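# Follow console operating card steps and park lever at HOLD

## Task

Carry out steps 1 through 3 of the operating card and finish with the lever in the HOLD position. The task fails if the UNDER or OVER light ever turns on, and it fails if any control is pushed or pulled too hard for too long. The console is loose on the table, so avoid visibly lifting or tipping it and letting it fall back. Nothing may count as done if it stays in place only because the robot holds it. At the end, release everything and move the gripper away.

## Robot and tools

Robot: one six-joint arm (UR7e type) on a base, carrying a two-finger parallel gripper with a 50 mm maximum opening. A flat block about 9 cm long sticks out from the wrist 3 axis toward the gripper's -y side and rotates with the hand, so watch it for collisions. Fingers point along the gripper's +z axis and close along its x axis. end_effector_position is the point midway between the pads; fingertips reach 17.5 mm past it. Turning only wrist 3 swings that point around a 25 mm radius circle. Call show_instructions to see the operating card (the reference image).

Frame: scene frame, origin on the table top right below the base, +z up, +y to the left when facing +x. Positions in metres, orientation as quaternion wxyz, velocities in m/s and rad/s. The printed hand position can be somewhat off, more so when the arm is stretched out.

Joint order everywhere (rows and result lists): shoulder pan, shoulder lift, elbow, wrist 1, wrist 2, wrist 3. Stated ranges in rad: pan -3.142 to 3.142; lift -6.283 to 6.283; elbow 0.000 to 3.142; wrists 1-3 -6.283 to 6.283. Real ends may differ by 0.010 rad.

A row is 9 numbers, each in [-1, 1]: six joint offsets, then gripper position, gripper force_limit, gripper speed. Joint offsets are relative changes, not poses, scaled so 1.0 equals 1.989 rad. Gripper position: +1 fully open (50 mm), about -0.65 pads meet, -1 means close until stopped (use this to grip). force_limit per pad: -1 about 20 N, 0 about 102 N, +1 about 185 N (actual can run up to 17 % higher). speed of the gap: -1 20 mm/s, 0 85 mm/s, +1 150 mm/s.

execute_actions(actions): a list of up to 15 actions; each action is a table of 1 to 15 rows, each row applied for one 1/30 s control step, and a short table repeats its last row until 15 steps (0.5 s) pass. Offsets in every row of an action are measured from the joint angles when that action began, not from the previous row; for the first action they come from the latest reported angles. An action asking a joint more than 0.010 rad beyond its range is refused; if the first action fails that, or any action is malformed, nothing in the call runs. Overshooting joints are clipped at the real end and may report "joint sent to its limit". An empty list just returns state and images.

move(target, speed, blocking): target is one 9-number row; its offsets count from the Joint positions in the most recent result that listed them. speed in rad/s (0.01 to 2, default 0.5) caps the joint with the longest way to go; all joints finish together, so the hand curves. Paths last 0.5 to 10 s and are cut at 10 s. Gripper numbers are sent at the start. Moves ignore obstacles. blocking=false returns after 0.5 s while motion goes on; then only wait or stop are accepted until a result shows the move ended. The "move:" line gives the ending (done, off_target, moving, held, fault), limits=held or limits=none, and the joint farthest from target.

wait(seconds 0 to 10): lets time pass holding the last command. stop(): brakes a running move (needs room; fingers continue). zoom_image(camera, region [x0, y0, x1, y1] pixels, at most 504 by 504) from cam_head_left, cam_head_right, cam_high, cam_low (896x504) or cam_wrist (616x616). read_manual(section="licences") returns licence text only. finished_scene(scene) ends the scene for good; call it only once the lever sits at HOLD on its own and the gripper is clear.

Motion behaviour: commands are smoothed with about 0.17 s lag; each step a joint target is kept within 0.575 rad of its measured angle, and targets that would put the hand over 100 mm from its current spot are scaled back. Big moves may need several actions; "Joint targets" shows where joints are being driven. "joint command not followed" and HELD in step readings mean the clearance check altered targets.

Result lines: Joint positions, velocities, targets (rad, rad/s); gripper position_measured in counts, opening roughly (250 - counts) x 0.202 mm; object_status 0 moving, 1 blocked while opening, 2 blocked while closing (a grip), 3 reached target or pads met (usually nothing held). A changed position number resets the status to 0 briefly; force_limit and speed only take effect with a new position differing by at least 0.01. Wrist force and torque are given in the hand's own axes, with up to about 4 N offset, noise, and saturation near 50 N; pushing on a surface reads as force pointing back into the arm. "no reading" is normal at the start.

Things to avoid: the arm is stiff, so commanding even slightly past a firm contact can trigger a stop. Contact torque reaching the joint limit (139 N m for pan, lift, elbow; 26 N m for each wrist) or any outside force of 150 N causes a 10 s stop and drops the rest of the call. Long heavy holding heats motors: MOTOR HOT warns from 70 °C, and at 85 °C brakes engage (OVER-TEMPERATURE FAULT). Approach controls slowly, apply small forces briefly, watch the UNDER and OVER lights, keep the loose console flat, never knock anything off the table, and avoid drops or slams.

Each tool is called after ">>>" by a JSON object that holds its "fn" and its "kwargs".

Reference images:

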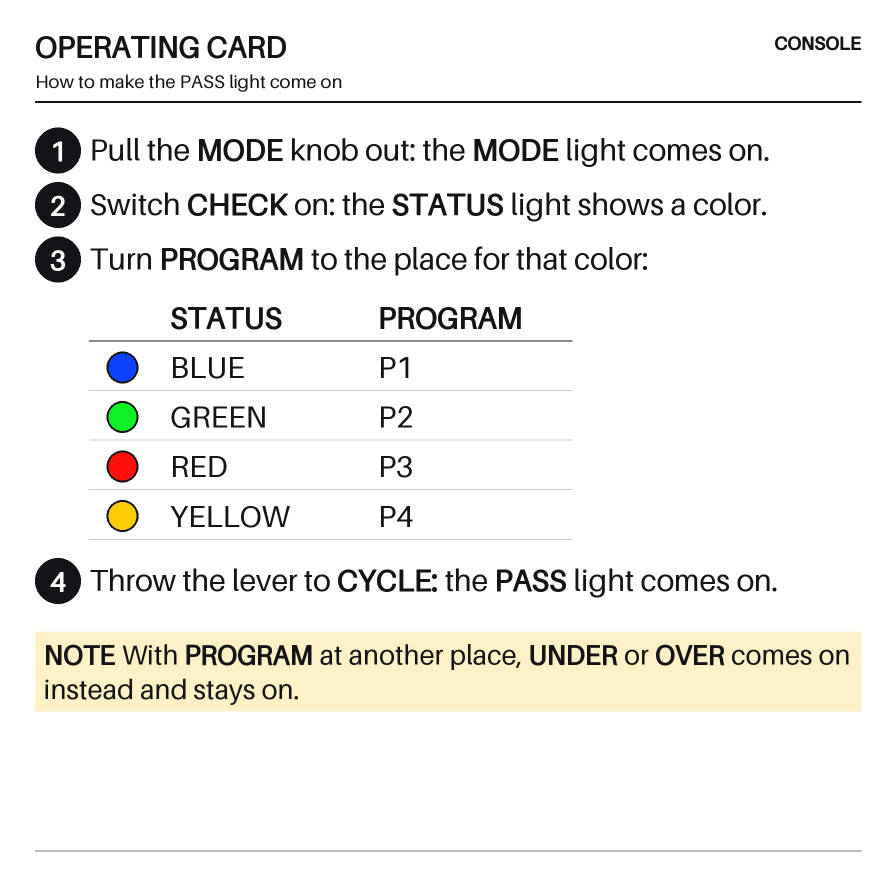

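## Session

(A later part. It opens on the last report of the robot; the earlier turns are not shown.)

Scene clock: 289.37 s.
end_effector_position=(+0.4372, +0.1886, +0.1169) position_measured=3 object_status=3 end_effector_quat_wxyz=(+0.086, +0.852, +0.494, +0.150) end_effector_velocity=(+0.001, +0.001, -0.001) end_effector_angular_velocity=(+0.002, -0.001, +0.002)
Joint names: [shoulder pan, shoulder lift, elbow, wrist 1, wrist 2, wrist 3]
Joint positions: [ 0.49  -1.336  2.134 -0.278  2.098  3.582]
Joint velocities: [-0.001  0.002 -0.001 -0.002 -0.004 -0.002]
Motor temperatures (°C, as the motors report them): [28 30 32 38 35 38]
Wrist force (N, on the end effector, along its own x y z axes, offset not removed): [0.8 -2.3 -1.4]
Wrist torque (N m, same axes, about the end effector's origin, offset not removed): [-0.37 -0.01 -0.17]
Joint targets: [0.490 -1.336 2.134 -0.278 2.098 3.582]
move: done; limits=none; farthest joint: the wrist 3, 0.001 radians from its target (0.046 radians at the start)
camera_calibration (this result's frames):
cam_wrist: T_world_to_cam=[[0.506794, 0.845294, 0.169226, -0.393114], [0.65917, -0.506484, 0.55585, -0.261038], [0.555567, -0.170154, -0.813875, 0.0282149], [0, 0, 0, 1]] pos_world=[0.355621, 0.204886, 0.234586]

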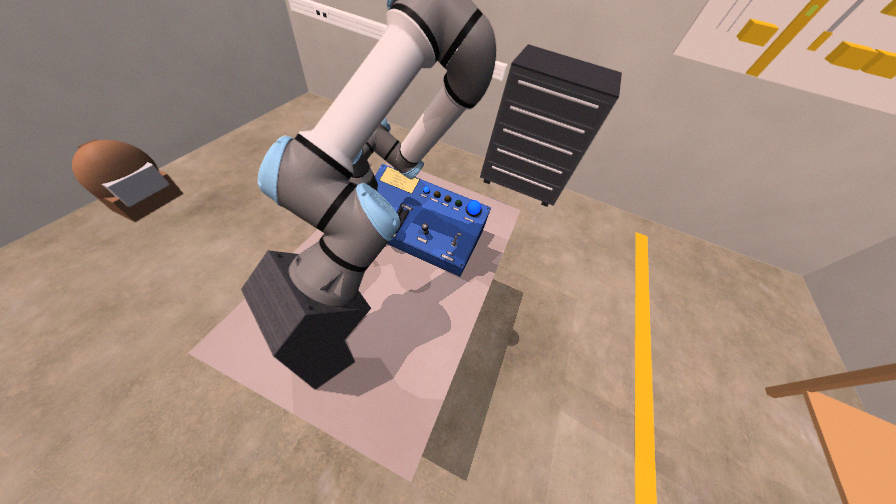

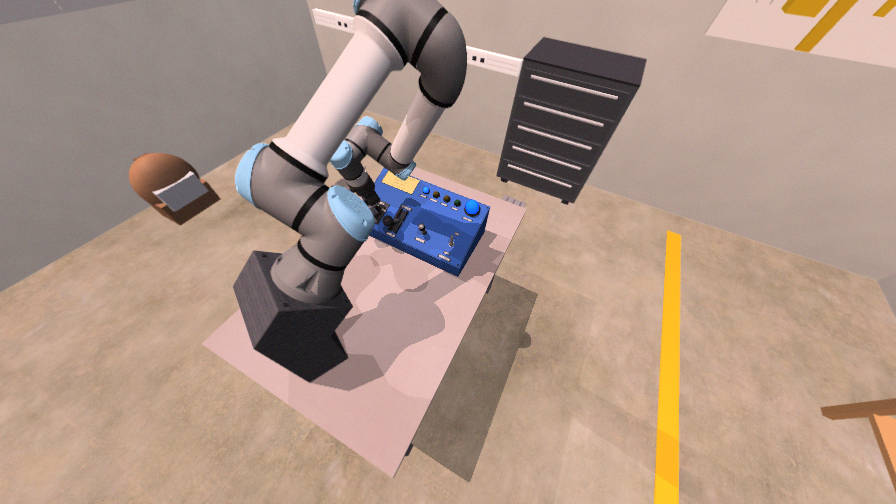

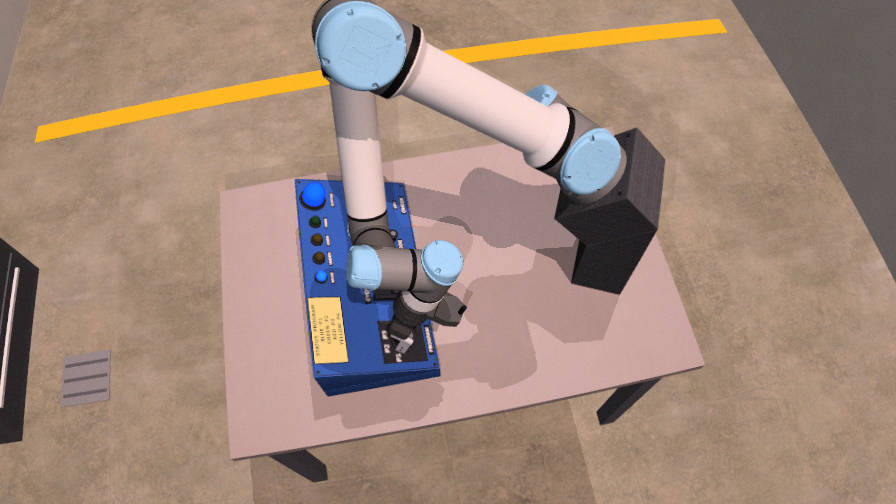

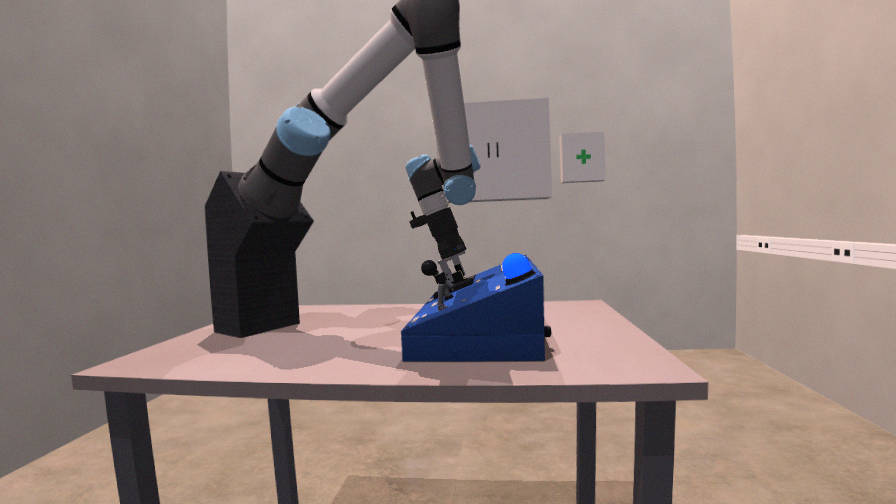

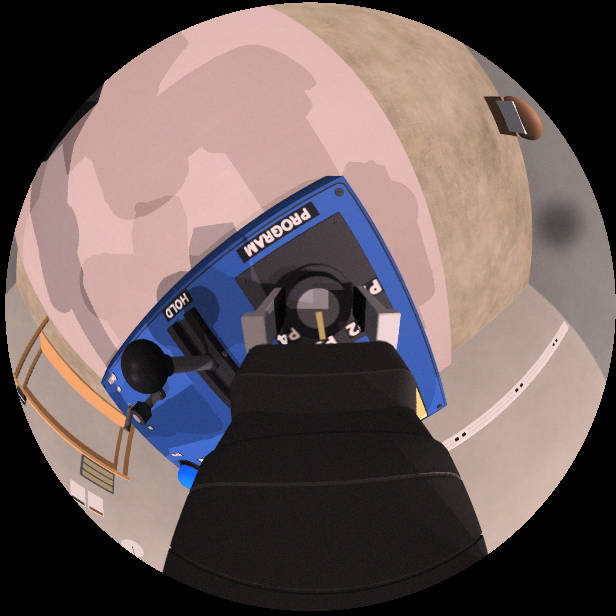

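>>> {"fn": "execute_actions", "kwargs": {"actions": [[[-0.001,-0.0005,0.0017,-0.0015,-0.0009,-0.0006,1,-0.5,0],[-0.001,-0.0005,0.0017,-0.0015,-0.0009,-0.0006,1,-0.5,0],[-0.001,-0.0005,0.0017,-0.0015,-0.0009,-0.0006,1,-0.5,0],[-0.001,-0.0005,0.0017,-0.0015,-0.0009,-0.0006,1,-0.5,0],[-0.001,-0.0005,0.0017,-0.0015,-0.0009,-0.0006,-1,-0.6,-0.3]],[[0.0013,0.00095,-0.00148,0.0009,0.0011,-0.0212,-1,-0.6,-0.3],[0.0026,0.00193,-0.00292,0.00176,0.00226,-0.0424,-1,-0.6,-0.3],[0.00395,0.00297,-0.00433,0.00253,0.00343,-0.0636,-1,-0.6,-0.3],[0.0053,0.00401,-0.00574,0.00329,0.00461,-0.0847,-1,-0.6,-0.3],[0.00667,0.0051,-0.0071,0.00395,0.0058,-0.1059,-1,-0.6,-0.3],[0.00804,0.00622,-0.00844,0.00461,0.00699,-0.127,-1,-0.6,-0.3],[0.00943,0.00738,-0.00971,0.00514,0.0082,-0.1482,-1,-0.6,-0.3],[0.01083,0.00854,-0.01098,0.00567,0.00941,-0.1693,-1,-0.6,-0.3],[0.01223,0.00975,-0.01217,0.00608,0.01063,-0.1904,-1,-0.6,-0.3],[0.01363,0.01096,-0.01335,0.00648,0.01185,-0.2115,-1,-0.6,-0.3],[0.01503,0.0122,-0.01445,0.00677,0.01306,-0.2327,-1,-0.6,-0.3],[0.01644,0.01346,-0.01555,0.00706,0.01428,-0.2538,-1,-0.6,-0.3]]]}}

>>> {"fn": "wait", "kwargs": {"seconds": 0.2}}

Scene clock: 315.83 s.
end_effector_position=(+0.4364, +0.1879, +0.1164) position_measured=37 object_status=2 end_effector_quat_wxyz=(+0.119, +0.713, +0.680, +0.125) end_effector_velocity=(+0.001, -0.001, +0.001) end_effector_angular_velocity=(-0.209, -0.001, +0.587)
Joint names: [shoulder pan, shoulder lift, elbow, wrist 1, wrist 2, wrist 3]
Joint positions: [ 0.518 -1.313  2.109 -0.268  2.122  3.124]
Joint velocities: [ 0.035  0.03  -0.028  0.01   0.027 -0.602]
Motor temperatures (°C, as the motors report them): [28 30 32 38 35 38]
Wrist force (N, on the end effector, along its own x y z axes, offset not removed): [-18.3 3.3 -19.5]
Wrist torque (N m, same axes, about the end effector's origin, offset not removed): [0.02 -0.27 -0.10]
Joint targets: [0.520 -1.310 2.107 -0.267 2.124 3.076]
Step readings (joint positions; steps 1 to 15: 1st action; 16 to 30: 2nd action):
0: [0.490 -1.336 2.134 -0.278 2.098 3.582]
1: [0.489 -1.336 2.134 -0.278 2.098 3.582]
2: [0.489 -1.336 2.135 -0.279 2.097 3.581]
4: [0.488 -1.336 2.136 -0.280 2.097 3.581]
8: [0.488 -1.337 2.137 -0.281 2.096 3.581]
15: [0.488 -1.337 2.137 -0.281 2.096 3.581]
16: [0.488 -1.337 2.137 -0.281 2.096 3.580]
17: [0.488 -1.337 2.137 -0.281 2.096 3.571]
19: [0.491 -1.335 2.134 -0.279 2.099 3.528]
23: [0.501 -1.327 2.124 -0.274 2.108 3.388]
30: Joint positions above
camera_calibration (this result's frames):
cam_wrist: T_world_to_cam=[[0.0885937, 0.995914, 0.0175241, -0.220185], [0.792526, -0.0811362, 0.604416, -0.404349], [0.603368, -0.0396592, -0.796476, -0.0192701], [0, 0, 0, 1]] pos_world=[0.351592, 0.185714, 0.232906]

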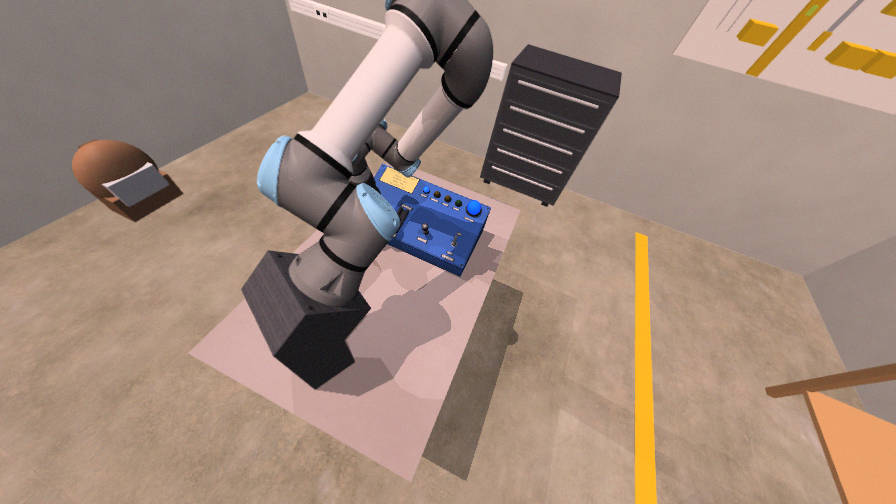

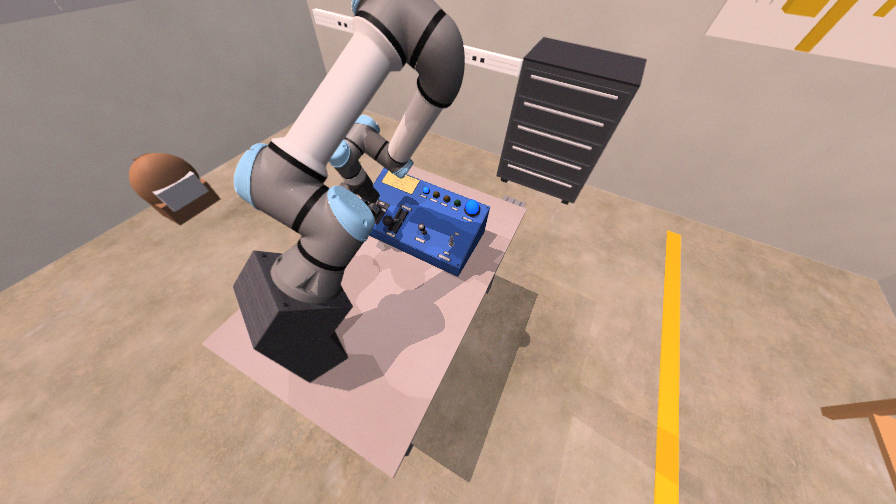

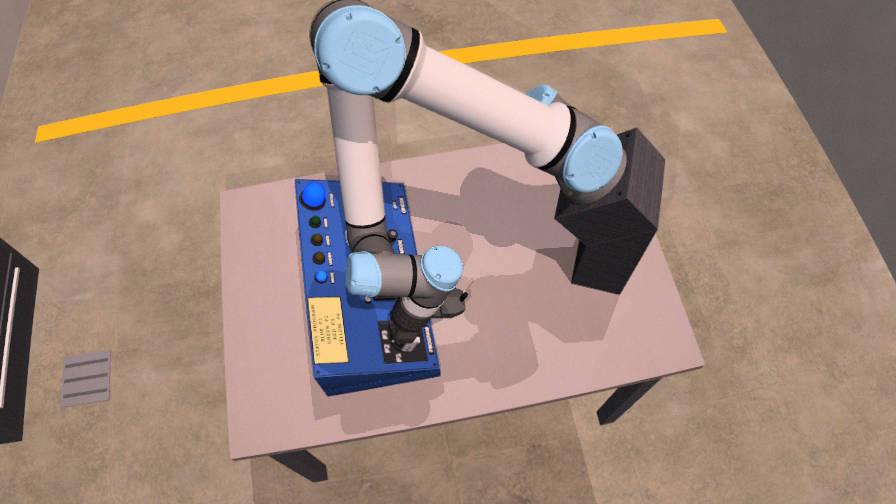

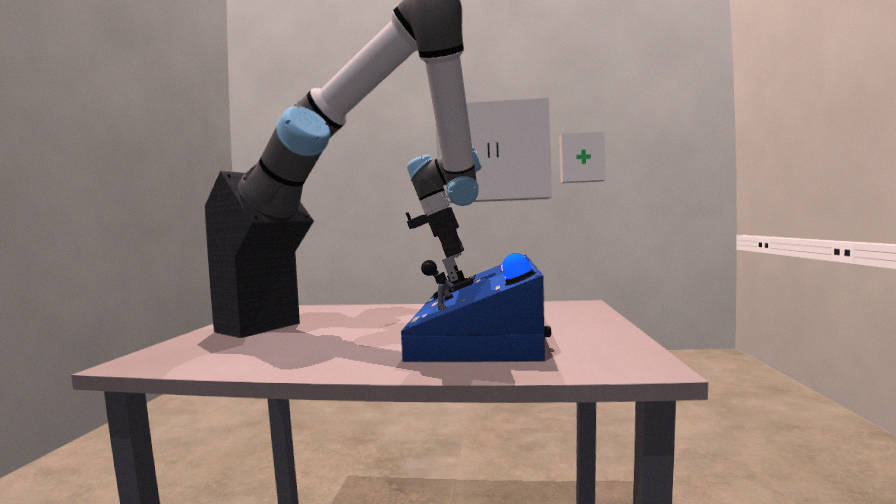

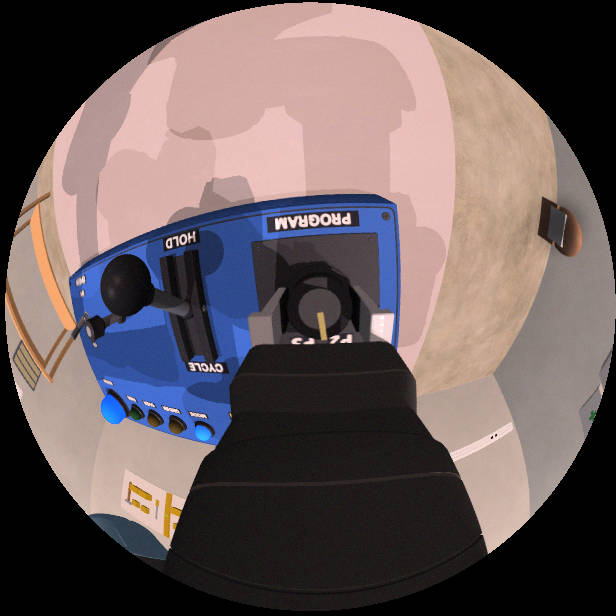

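Scene clock: 316.03 s.
end_effector_position=(+0.4364, +0.1878, +0.1164) position_measured=37 object_status=2 end_effector_quat_wxyz=(+0.122, +0.697, +0.696, +0.123) end_effector_velocity=(+0.000, -0.000, +0.000) end_effector_angular_velocity=(-0.017, -0.000, +0.046)
Joint names: [shoulder pan, shoulder lift, elbow, wrist 1, wrist 2, wrist 3]
Joint positions: [ 0.52  -1.311  2.107 -0.267  2.124  3.08 ]
Joint velocities: [ 0.003  0.002 -0.002  0.001  0.003 -0.048]
Motor temperatures (°C, as the motors report them): [28 30 32 38 35 38]
Wrist force (N, on the end effector, along its own x y z axes, offset not removed): [-15.0 -0.9 -14.2]
Wrist torque (N m, same axes, about the end effector's origin, offset not removed): [0.02 -0.46 -0.20]
Joint targets: [0.520 -1.310 2.107 -0.267 2.124 3.076]
wait: 0.20 s; no rest
camera_calibration (this result's frames):
cam_wrist: T_world_to_cam=[[0.0455069, 0.998962, 0.00205738, -0.200053], [0.795077, -0.0374659, 0.60535, -0.413837], [0.604798, -0.0259118, -0.795957, -0.0225483], [0, 0, 0, 1]] pos_world=[0.351773, 0.183756, 0.23298]

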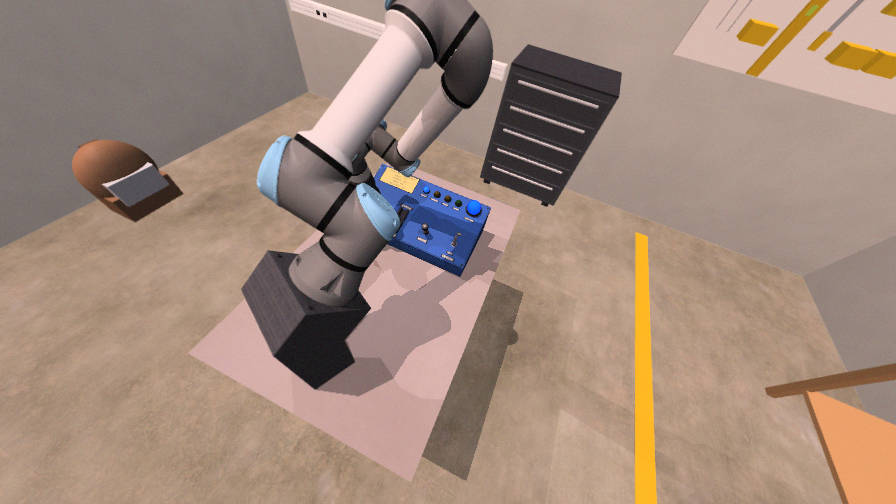

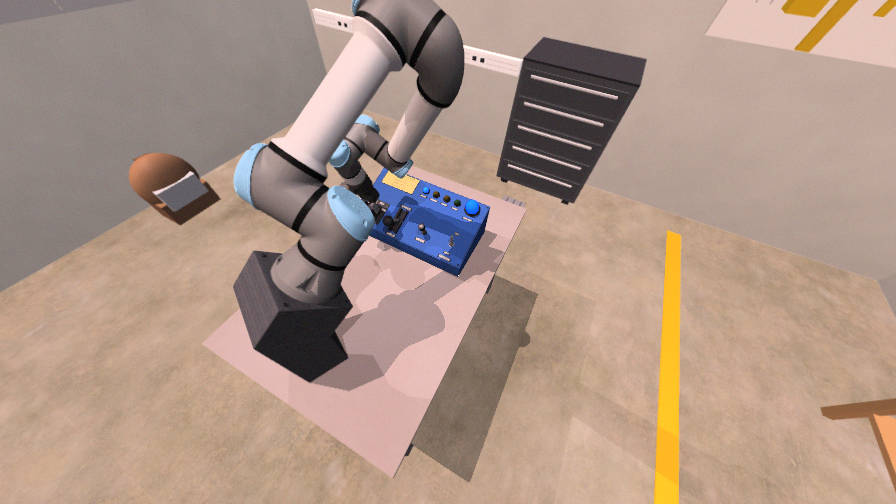

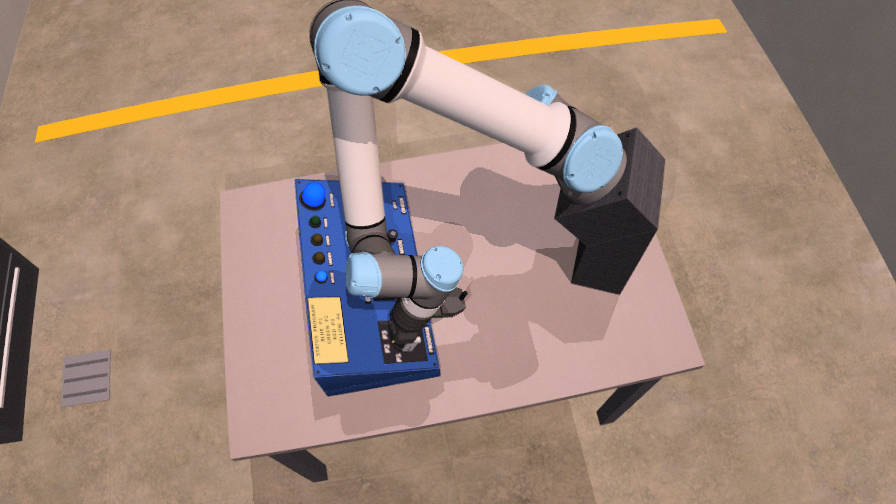

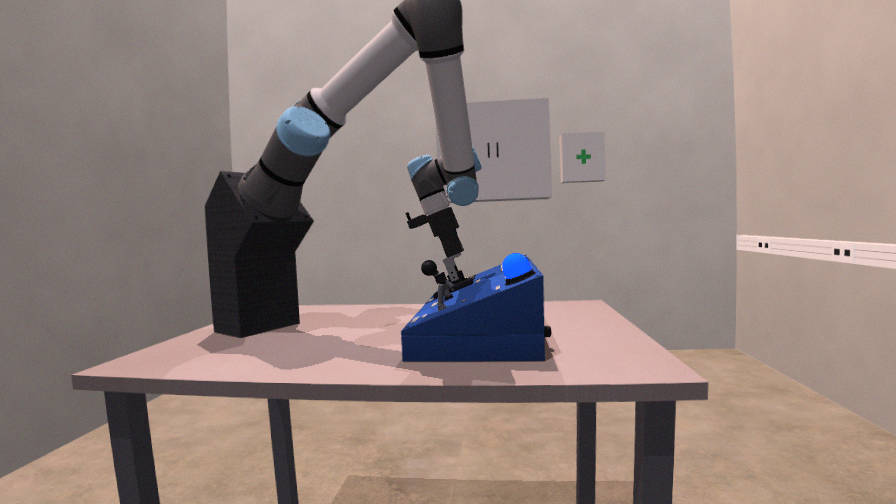

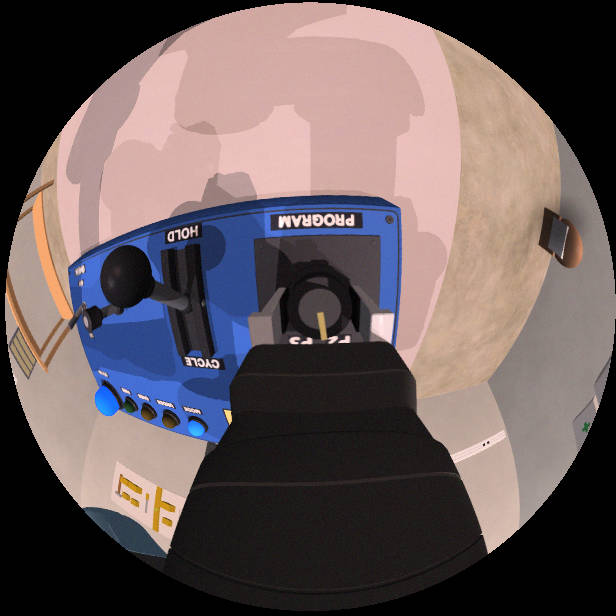

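>>> {"fn": "execute_actions", "kwargs": {"actions": [[[0.0014,0.0012,-0.001,0.0002,0.0012,-0.0211,-1,-0.6,-0.3],[0.00278,0.0024,-0.00199,0.0003,0.00241,-0.0422,-1,-0.6,-0.3],[0.00415,0.0037,-0.0029,0.00035,0.0036,-0.0634,-1,-0.6,-0.3],[0.00551,0.005,-0.00376,0.00035,0.00477,-0.0845,-1,-0.6,-0.3],[0.00684,0.0062,-0.00455,0.00027,0.00593,-0.1057,-1,-0.6,-0.3],[0.00817,0.0075,-0.00531,0.00014,0.00708,-0.1268,-1,-0.6,-0.3],[0.00946,0.0088,-0.00598,-0.00008,0.0082,-0.148,-1,-0.6,-0.3],[0.01075,0.0101,-0.00661,-0.00034,0.00931,-0.1691,-1,-0.6,-0.3],[0.012,0.0114,-0.00716,-0.0007,0.01038,-0.1903,-1,-0.6,-0.3],[0.01323,0.0127,-0.00767,-0.00107,0.01145,-0.2115,-1,-0.6,-0.3],[0.0144,0.0139,-0.00808,-0.00155,0.01246,-0.2327,-1,-0.6,-0.3],[0.01556,0.0152,-0.00845,-0.00206,0.01347,-0.2539,-1,-0.6,-0.3]],[[0.0023,0.0025,-0.0007,-0.0011,0.002,-0.044,-1,-0.6,-0.3],[0.0034,0.0038,-0.00093,-0.00172,0.0029,-0.065,-1,-0.6,-0.3],[0.0044,0.005,-0.0011,-0.0024,0.0038,-0.086,-1,-0.6,-0.3],[0.00544,0.0062,-0.00118,-0.00319,0.00466,-0.108,-1,-0.6,-0.3],[0.0064,0.0074,-0.0012,-0.004,0.0055,-0.129,-1,-0.6,-0.3],[0.00731,0.0085,-0.00116,-0.00486,0.00627,-0.150,-1,-0.6,-0.3],[0.0082,0.0096,-0.00105,-0.0058,0.007,-0.172,-1,-0.6,-0.3],[0.009,0.0107,-0.00087,-0.00676,0.00771,-0.193,-1,-0.6,-0.3],[0.00975,0.0118,-0.0006,-0.0078,0.00837,-0.215,-1,-0.6,-0.3],[0.01046,0.0128,-0.0003,-0.00885,0.009,-0.236,-1,-0.6,-0.3],[0.0111,0.0138,0,-0.01,0.0095,-0.258,-1,-0.6,-0.3],[0.0111,0.0138,0,-0.01,0.0095,-0.258,-1,-0.6,-0.3],[0.0111,0.0138,0,-0.01,0.0095,-0.258,-1,-0.6,-0.3],[0.0111,0.0138,0,-0.01,0.0095,-0.258,-1,-0.6,-0.3],[0.0111,0.0138,0,-0.01,0.0095,-0.258,1,-0.6,0]]]}}

>>> {"fn": "wait", "kwargs": {"seconds": 0.3}}

Scene clock: 330.37 s.
end_effector_position=(+0.4366, +0.1880, +0.1165) position_measured=28 object_status=0 end_effector_quat_wxyz=(+0.166, +0.293, +0.940, +0.052) end_effector_velocity=(+0.004, +0.010, +0.000) end_effector_angular_velocity=(-0.113, -0.008, +0.395)
Joint names: [shoulder pan, shoulder lift, elbow, wrist 1, wrist 2, wrist 3]
Joint positions: [ 0.57  -1.257  2.09  -0.289  2.167  2.142]
Joint velocities: [ 0.018  0.021  0.    -0.023 -0.014 -0.404]
Motor temperatures (°C, as the motors report them): [28 30 32 38 35 38]
Wrist force (N, on the end effector, along its own x y z axes, offset not removed): [-25.1 -4.5 -15.2]
Wrist torque (N m, same axes, about the end effector's origin, offset not removed): [0.55 -0.78 -0.26]
Joint targets: [0.571 -1.255 2.091 -0.290 2.168 2.110]
Step readings (joint positions; steps 1 to 15: 1st action; 16 to 30: 2nd action):
0: [0.520 -1.310 2.107 -0.267 2.124 3.076]
1: [0.521 -1.310 2.106 -0.267 2.124 3.075]
2: [0.521 -1.310 2.106 -0.267 2.125 3.066]
4: [0.524 -1.307 2.104 -0.267 2.128 3.026]
8: [0.533 -1.298 2.098 -0.267 2.136 2.887]
15: [0.549 -1.283 2.091 -0.270 2.149 2.623]
16: [0.550 -1.282 2.091 -0.271 2.150 2.605]
17: [0.551 -1.281 2.090 -0.271 2.151 2.586]
19: [0.554 -1.277 2.089 -0.273 2.153 2.533]
23: [0.561 -1.269 2.089 -0.279 2.160 2.386]
30: Joint positions above
camera_calibration (this result's frames):
cam_wrist: T_world_to_cam=[[-0.745097, 0.602806, -0.285404, 0.252954], [0.435442, 0.763803, 0.476441, -0.39258], [0.505193, 0.230718, -0.831594, -0.023229], [0, 0, 0, 1]] pos_world=[0.371157, 0.152731, 0.239918]

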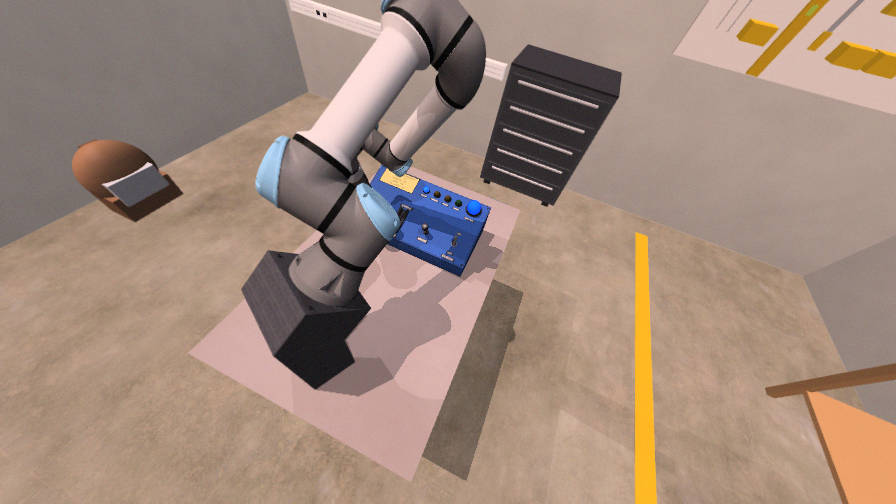

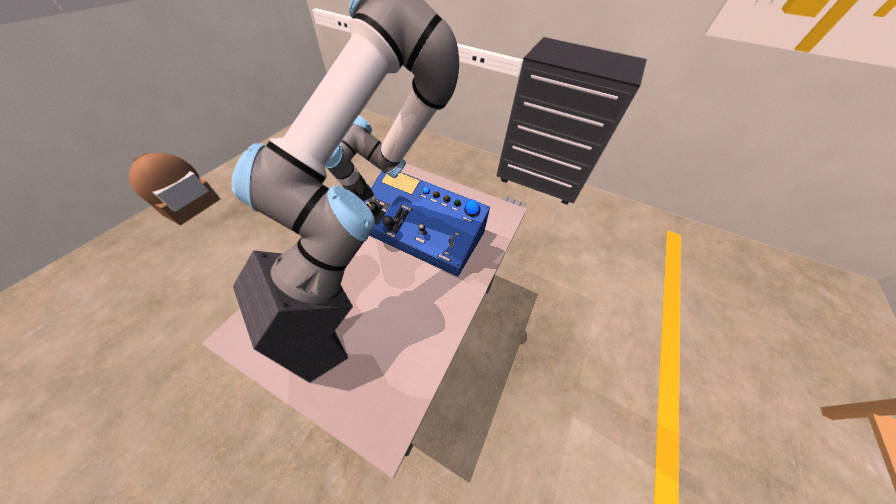

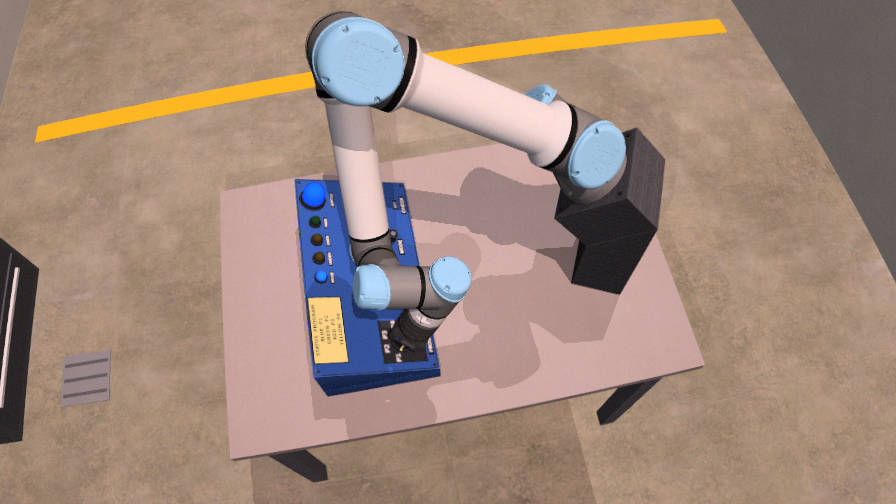

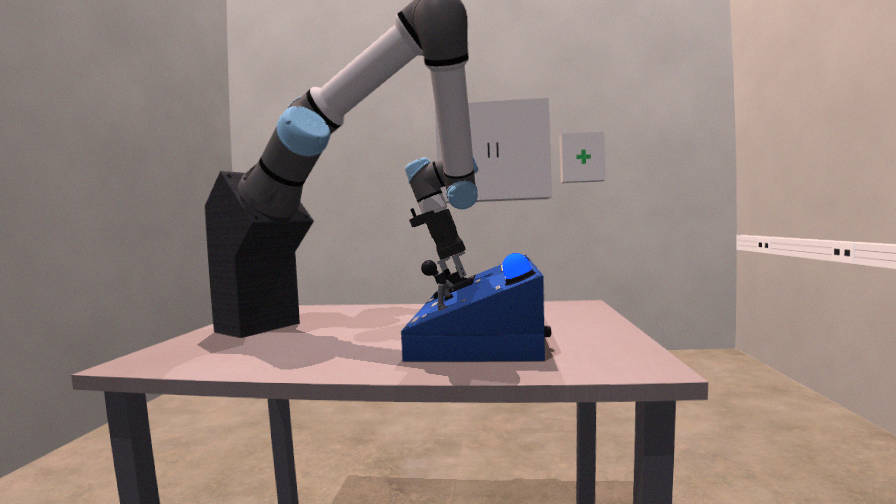

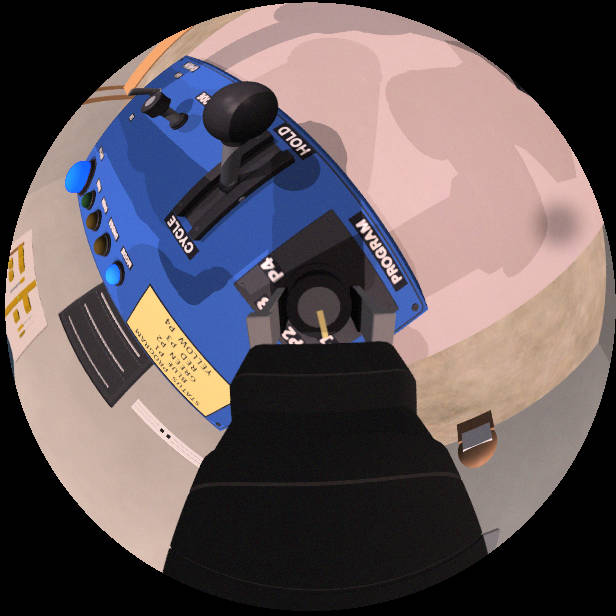

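Scene clock: 330.67 s.
end_effector_position=(+0.4365, +0.1878, +0.1165) position_measured=3 object_status=0 end_effector_quat_wxyz=(+0.166, +0.278, +0.945, +0.049) end_effector_velocity=(-0.000, -0.000, +0.000) end_effector_angular_velocity=(-0.003, +0.001, +0.007)
Joint names: [shoulder pan, shoulder lift, elbow, wrist 1, wrist 2, wrist 3]
Joint positions: [ 0.571 -1.255  2.091 -0.29   2.168  2.111]
Joint velocities: [ 0.    -0.     0.001  0.001  0.001 -0.007]
Motor temperatures (°C, as the motors report them): [28 30 32 38 35 38]
Wrist force (N, on the end effector, along its own x y z axes, offset not removed): [0.7 -0.5 -1.0]
Wrist torque (N m, same axes, about the end effector's origin, offset not removed): [-0.02 -0.10 -0.18]
Joint targets: [0.571 -1.255 2.091 -0.290 2.168 2.110]
wait: 0.30 s; no rest
camera_calibration (this result's frames):
cam_wrist: T_world_to_cam=[[-0.763099, 0.576633, -0.291847, 0.266526], [0.412233, 0.782076, 0.467355, -0.384629], [0.497739, 0.23633, -0.834509, -0.0205661], [0, 0, 0, 1]] pos_world=[0.372179, 0.151982, 0.240381]

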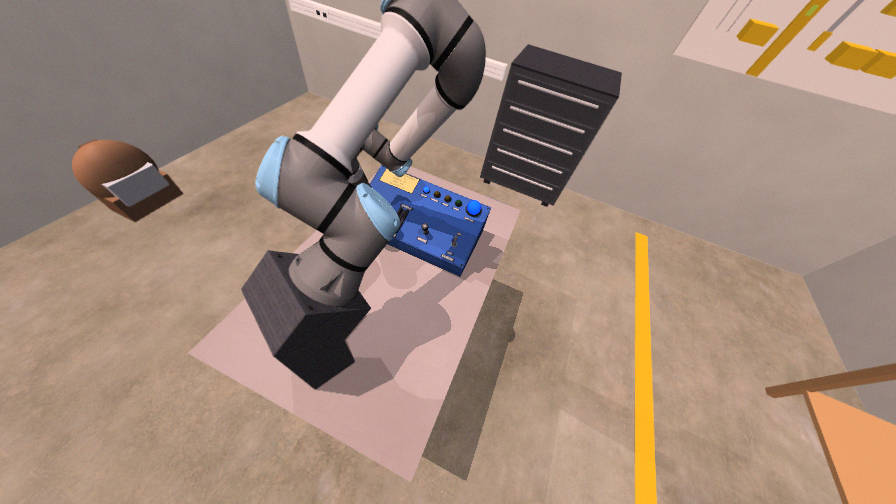

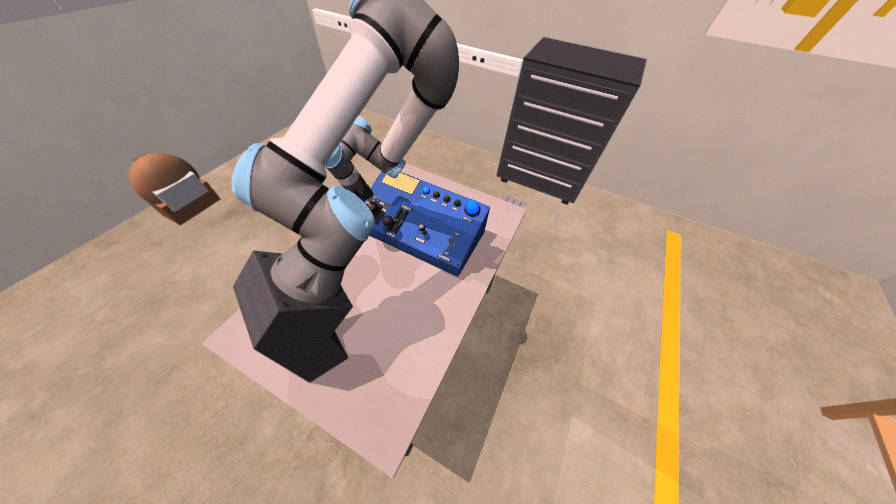

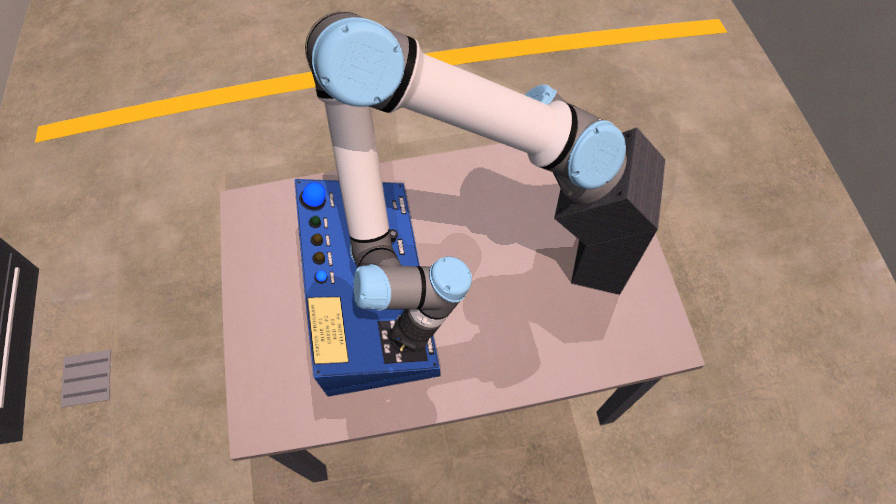

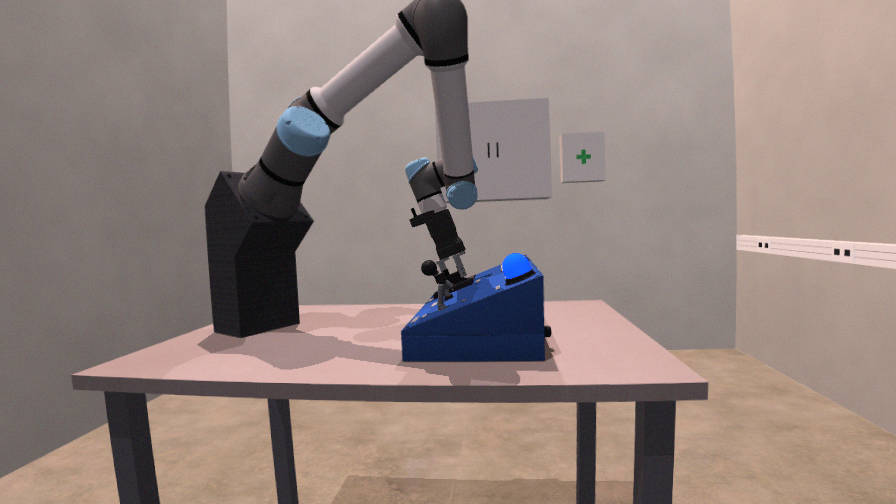

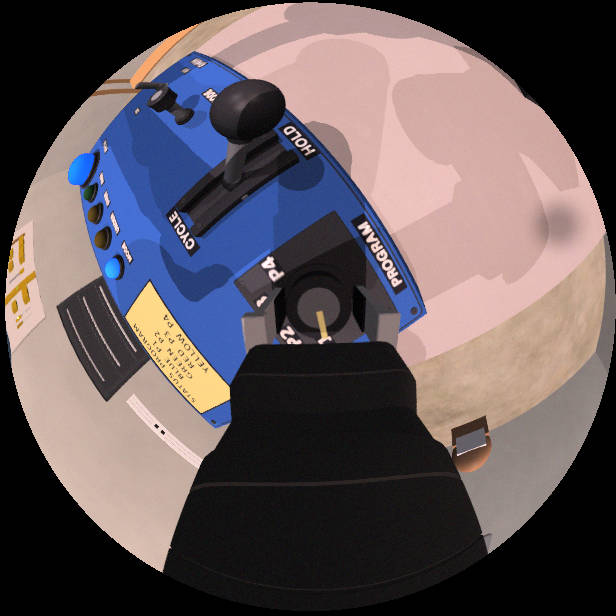

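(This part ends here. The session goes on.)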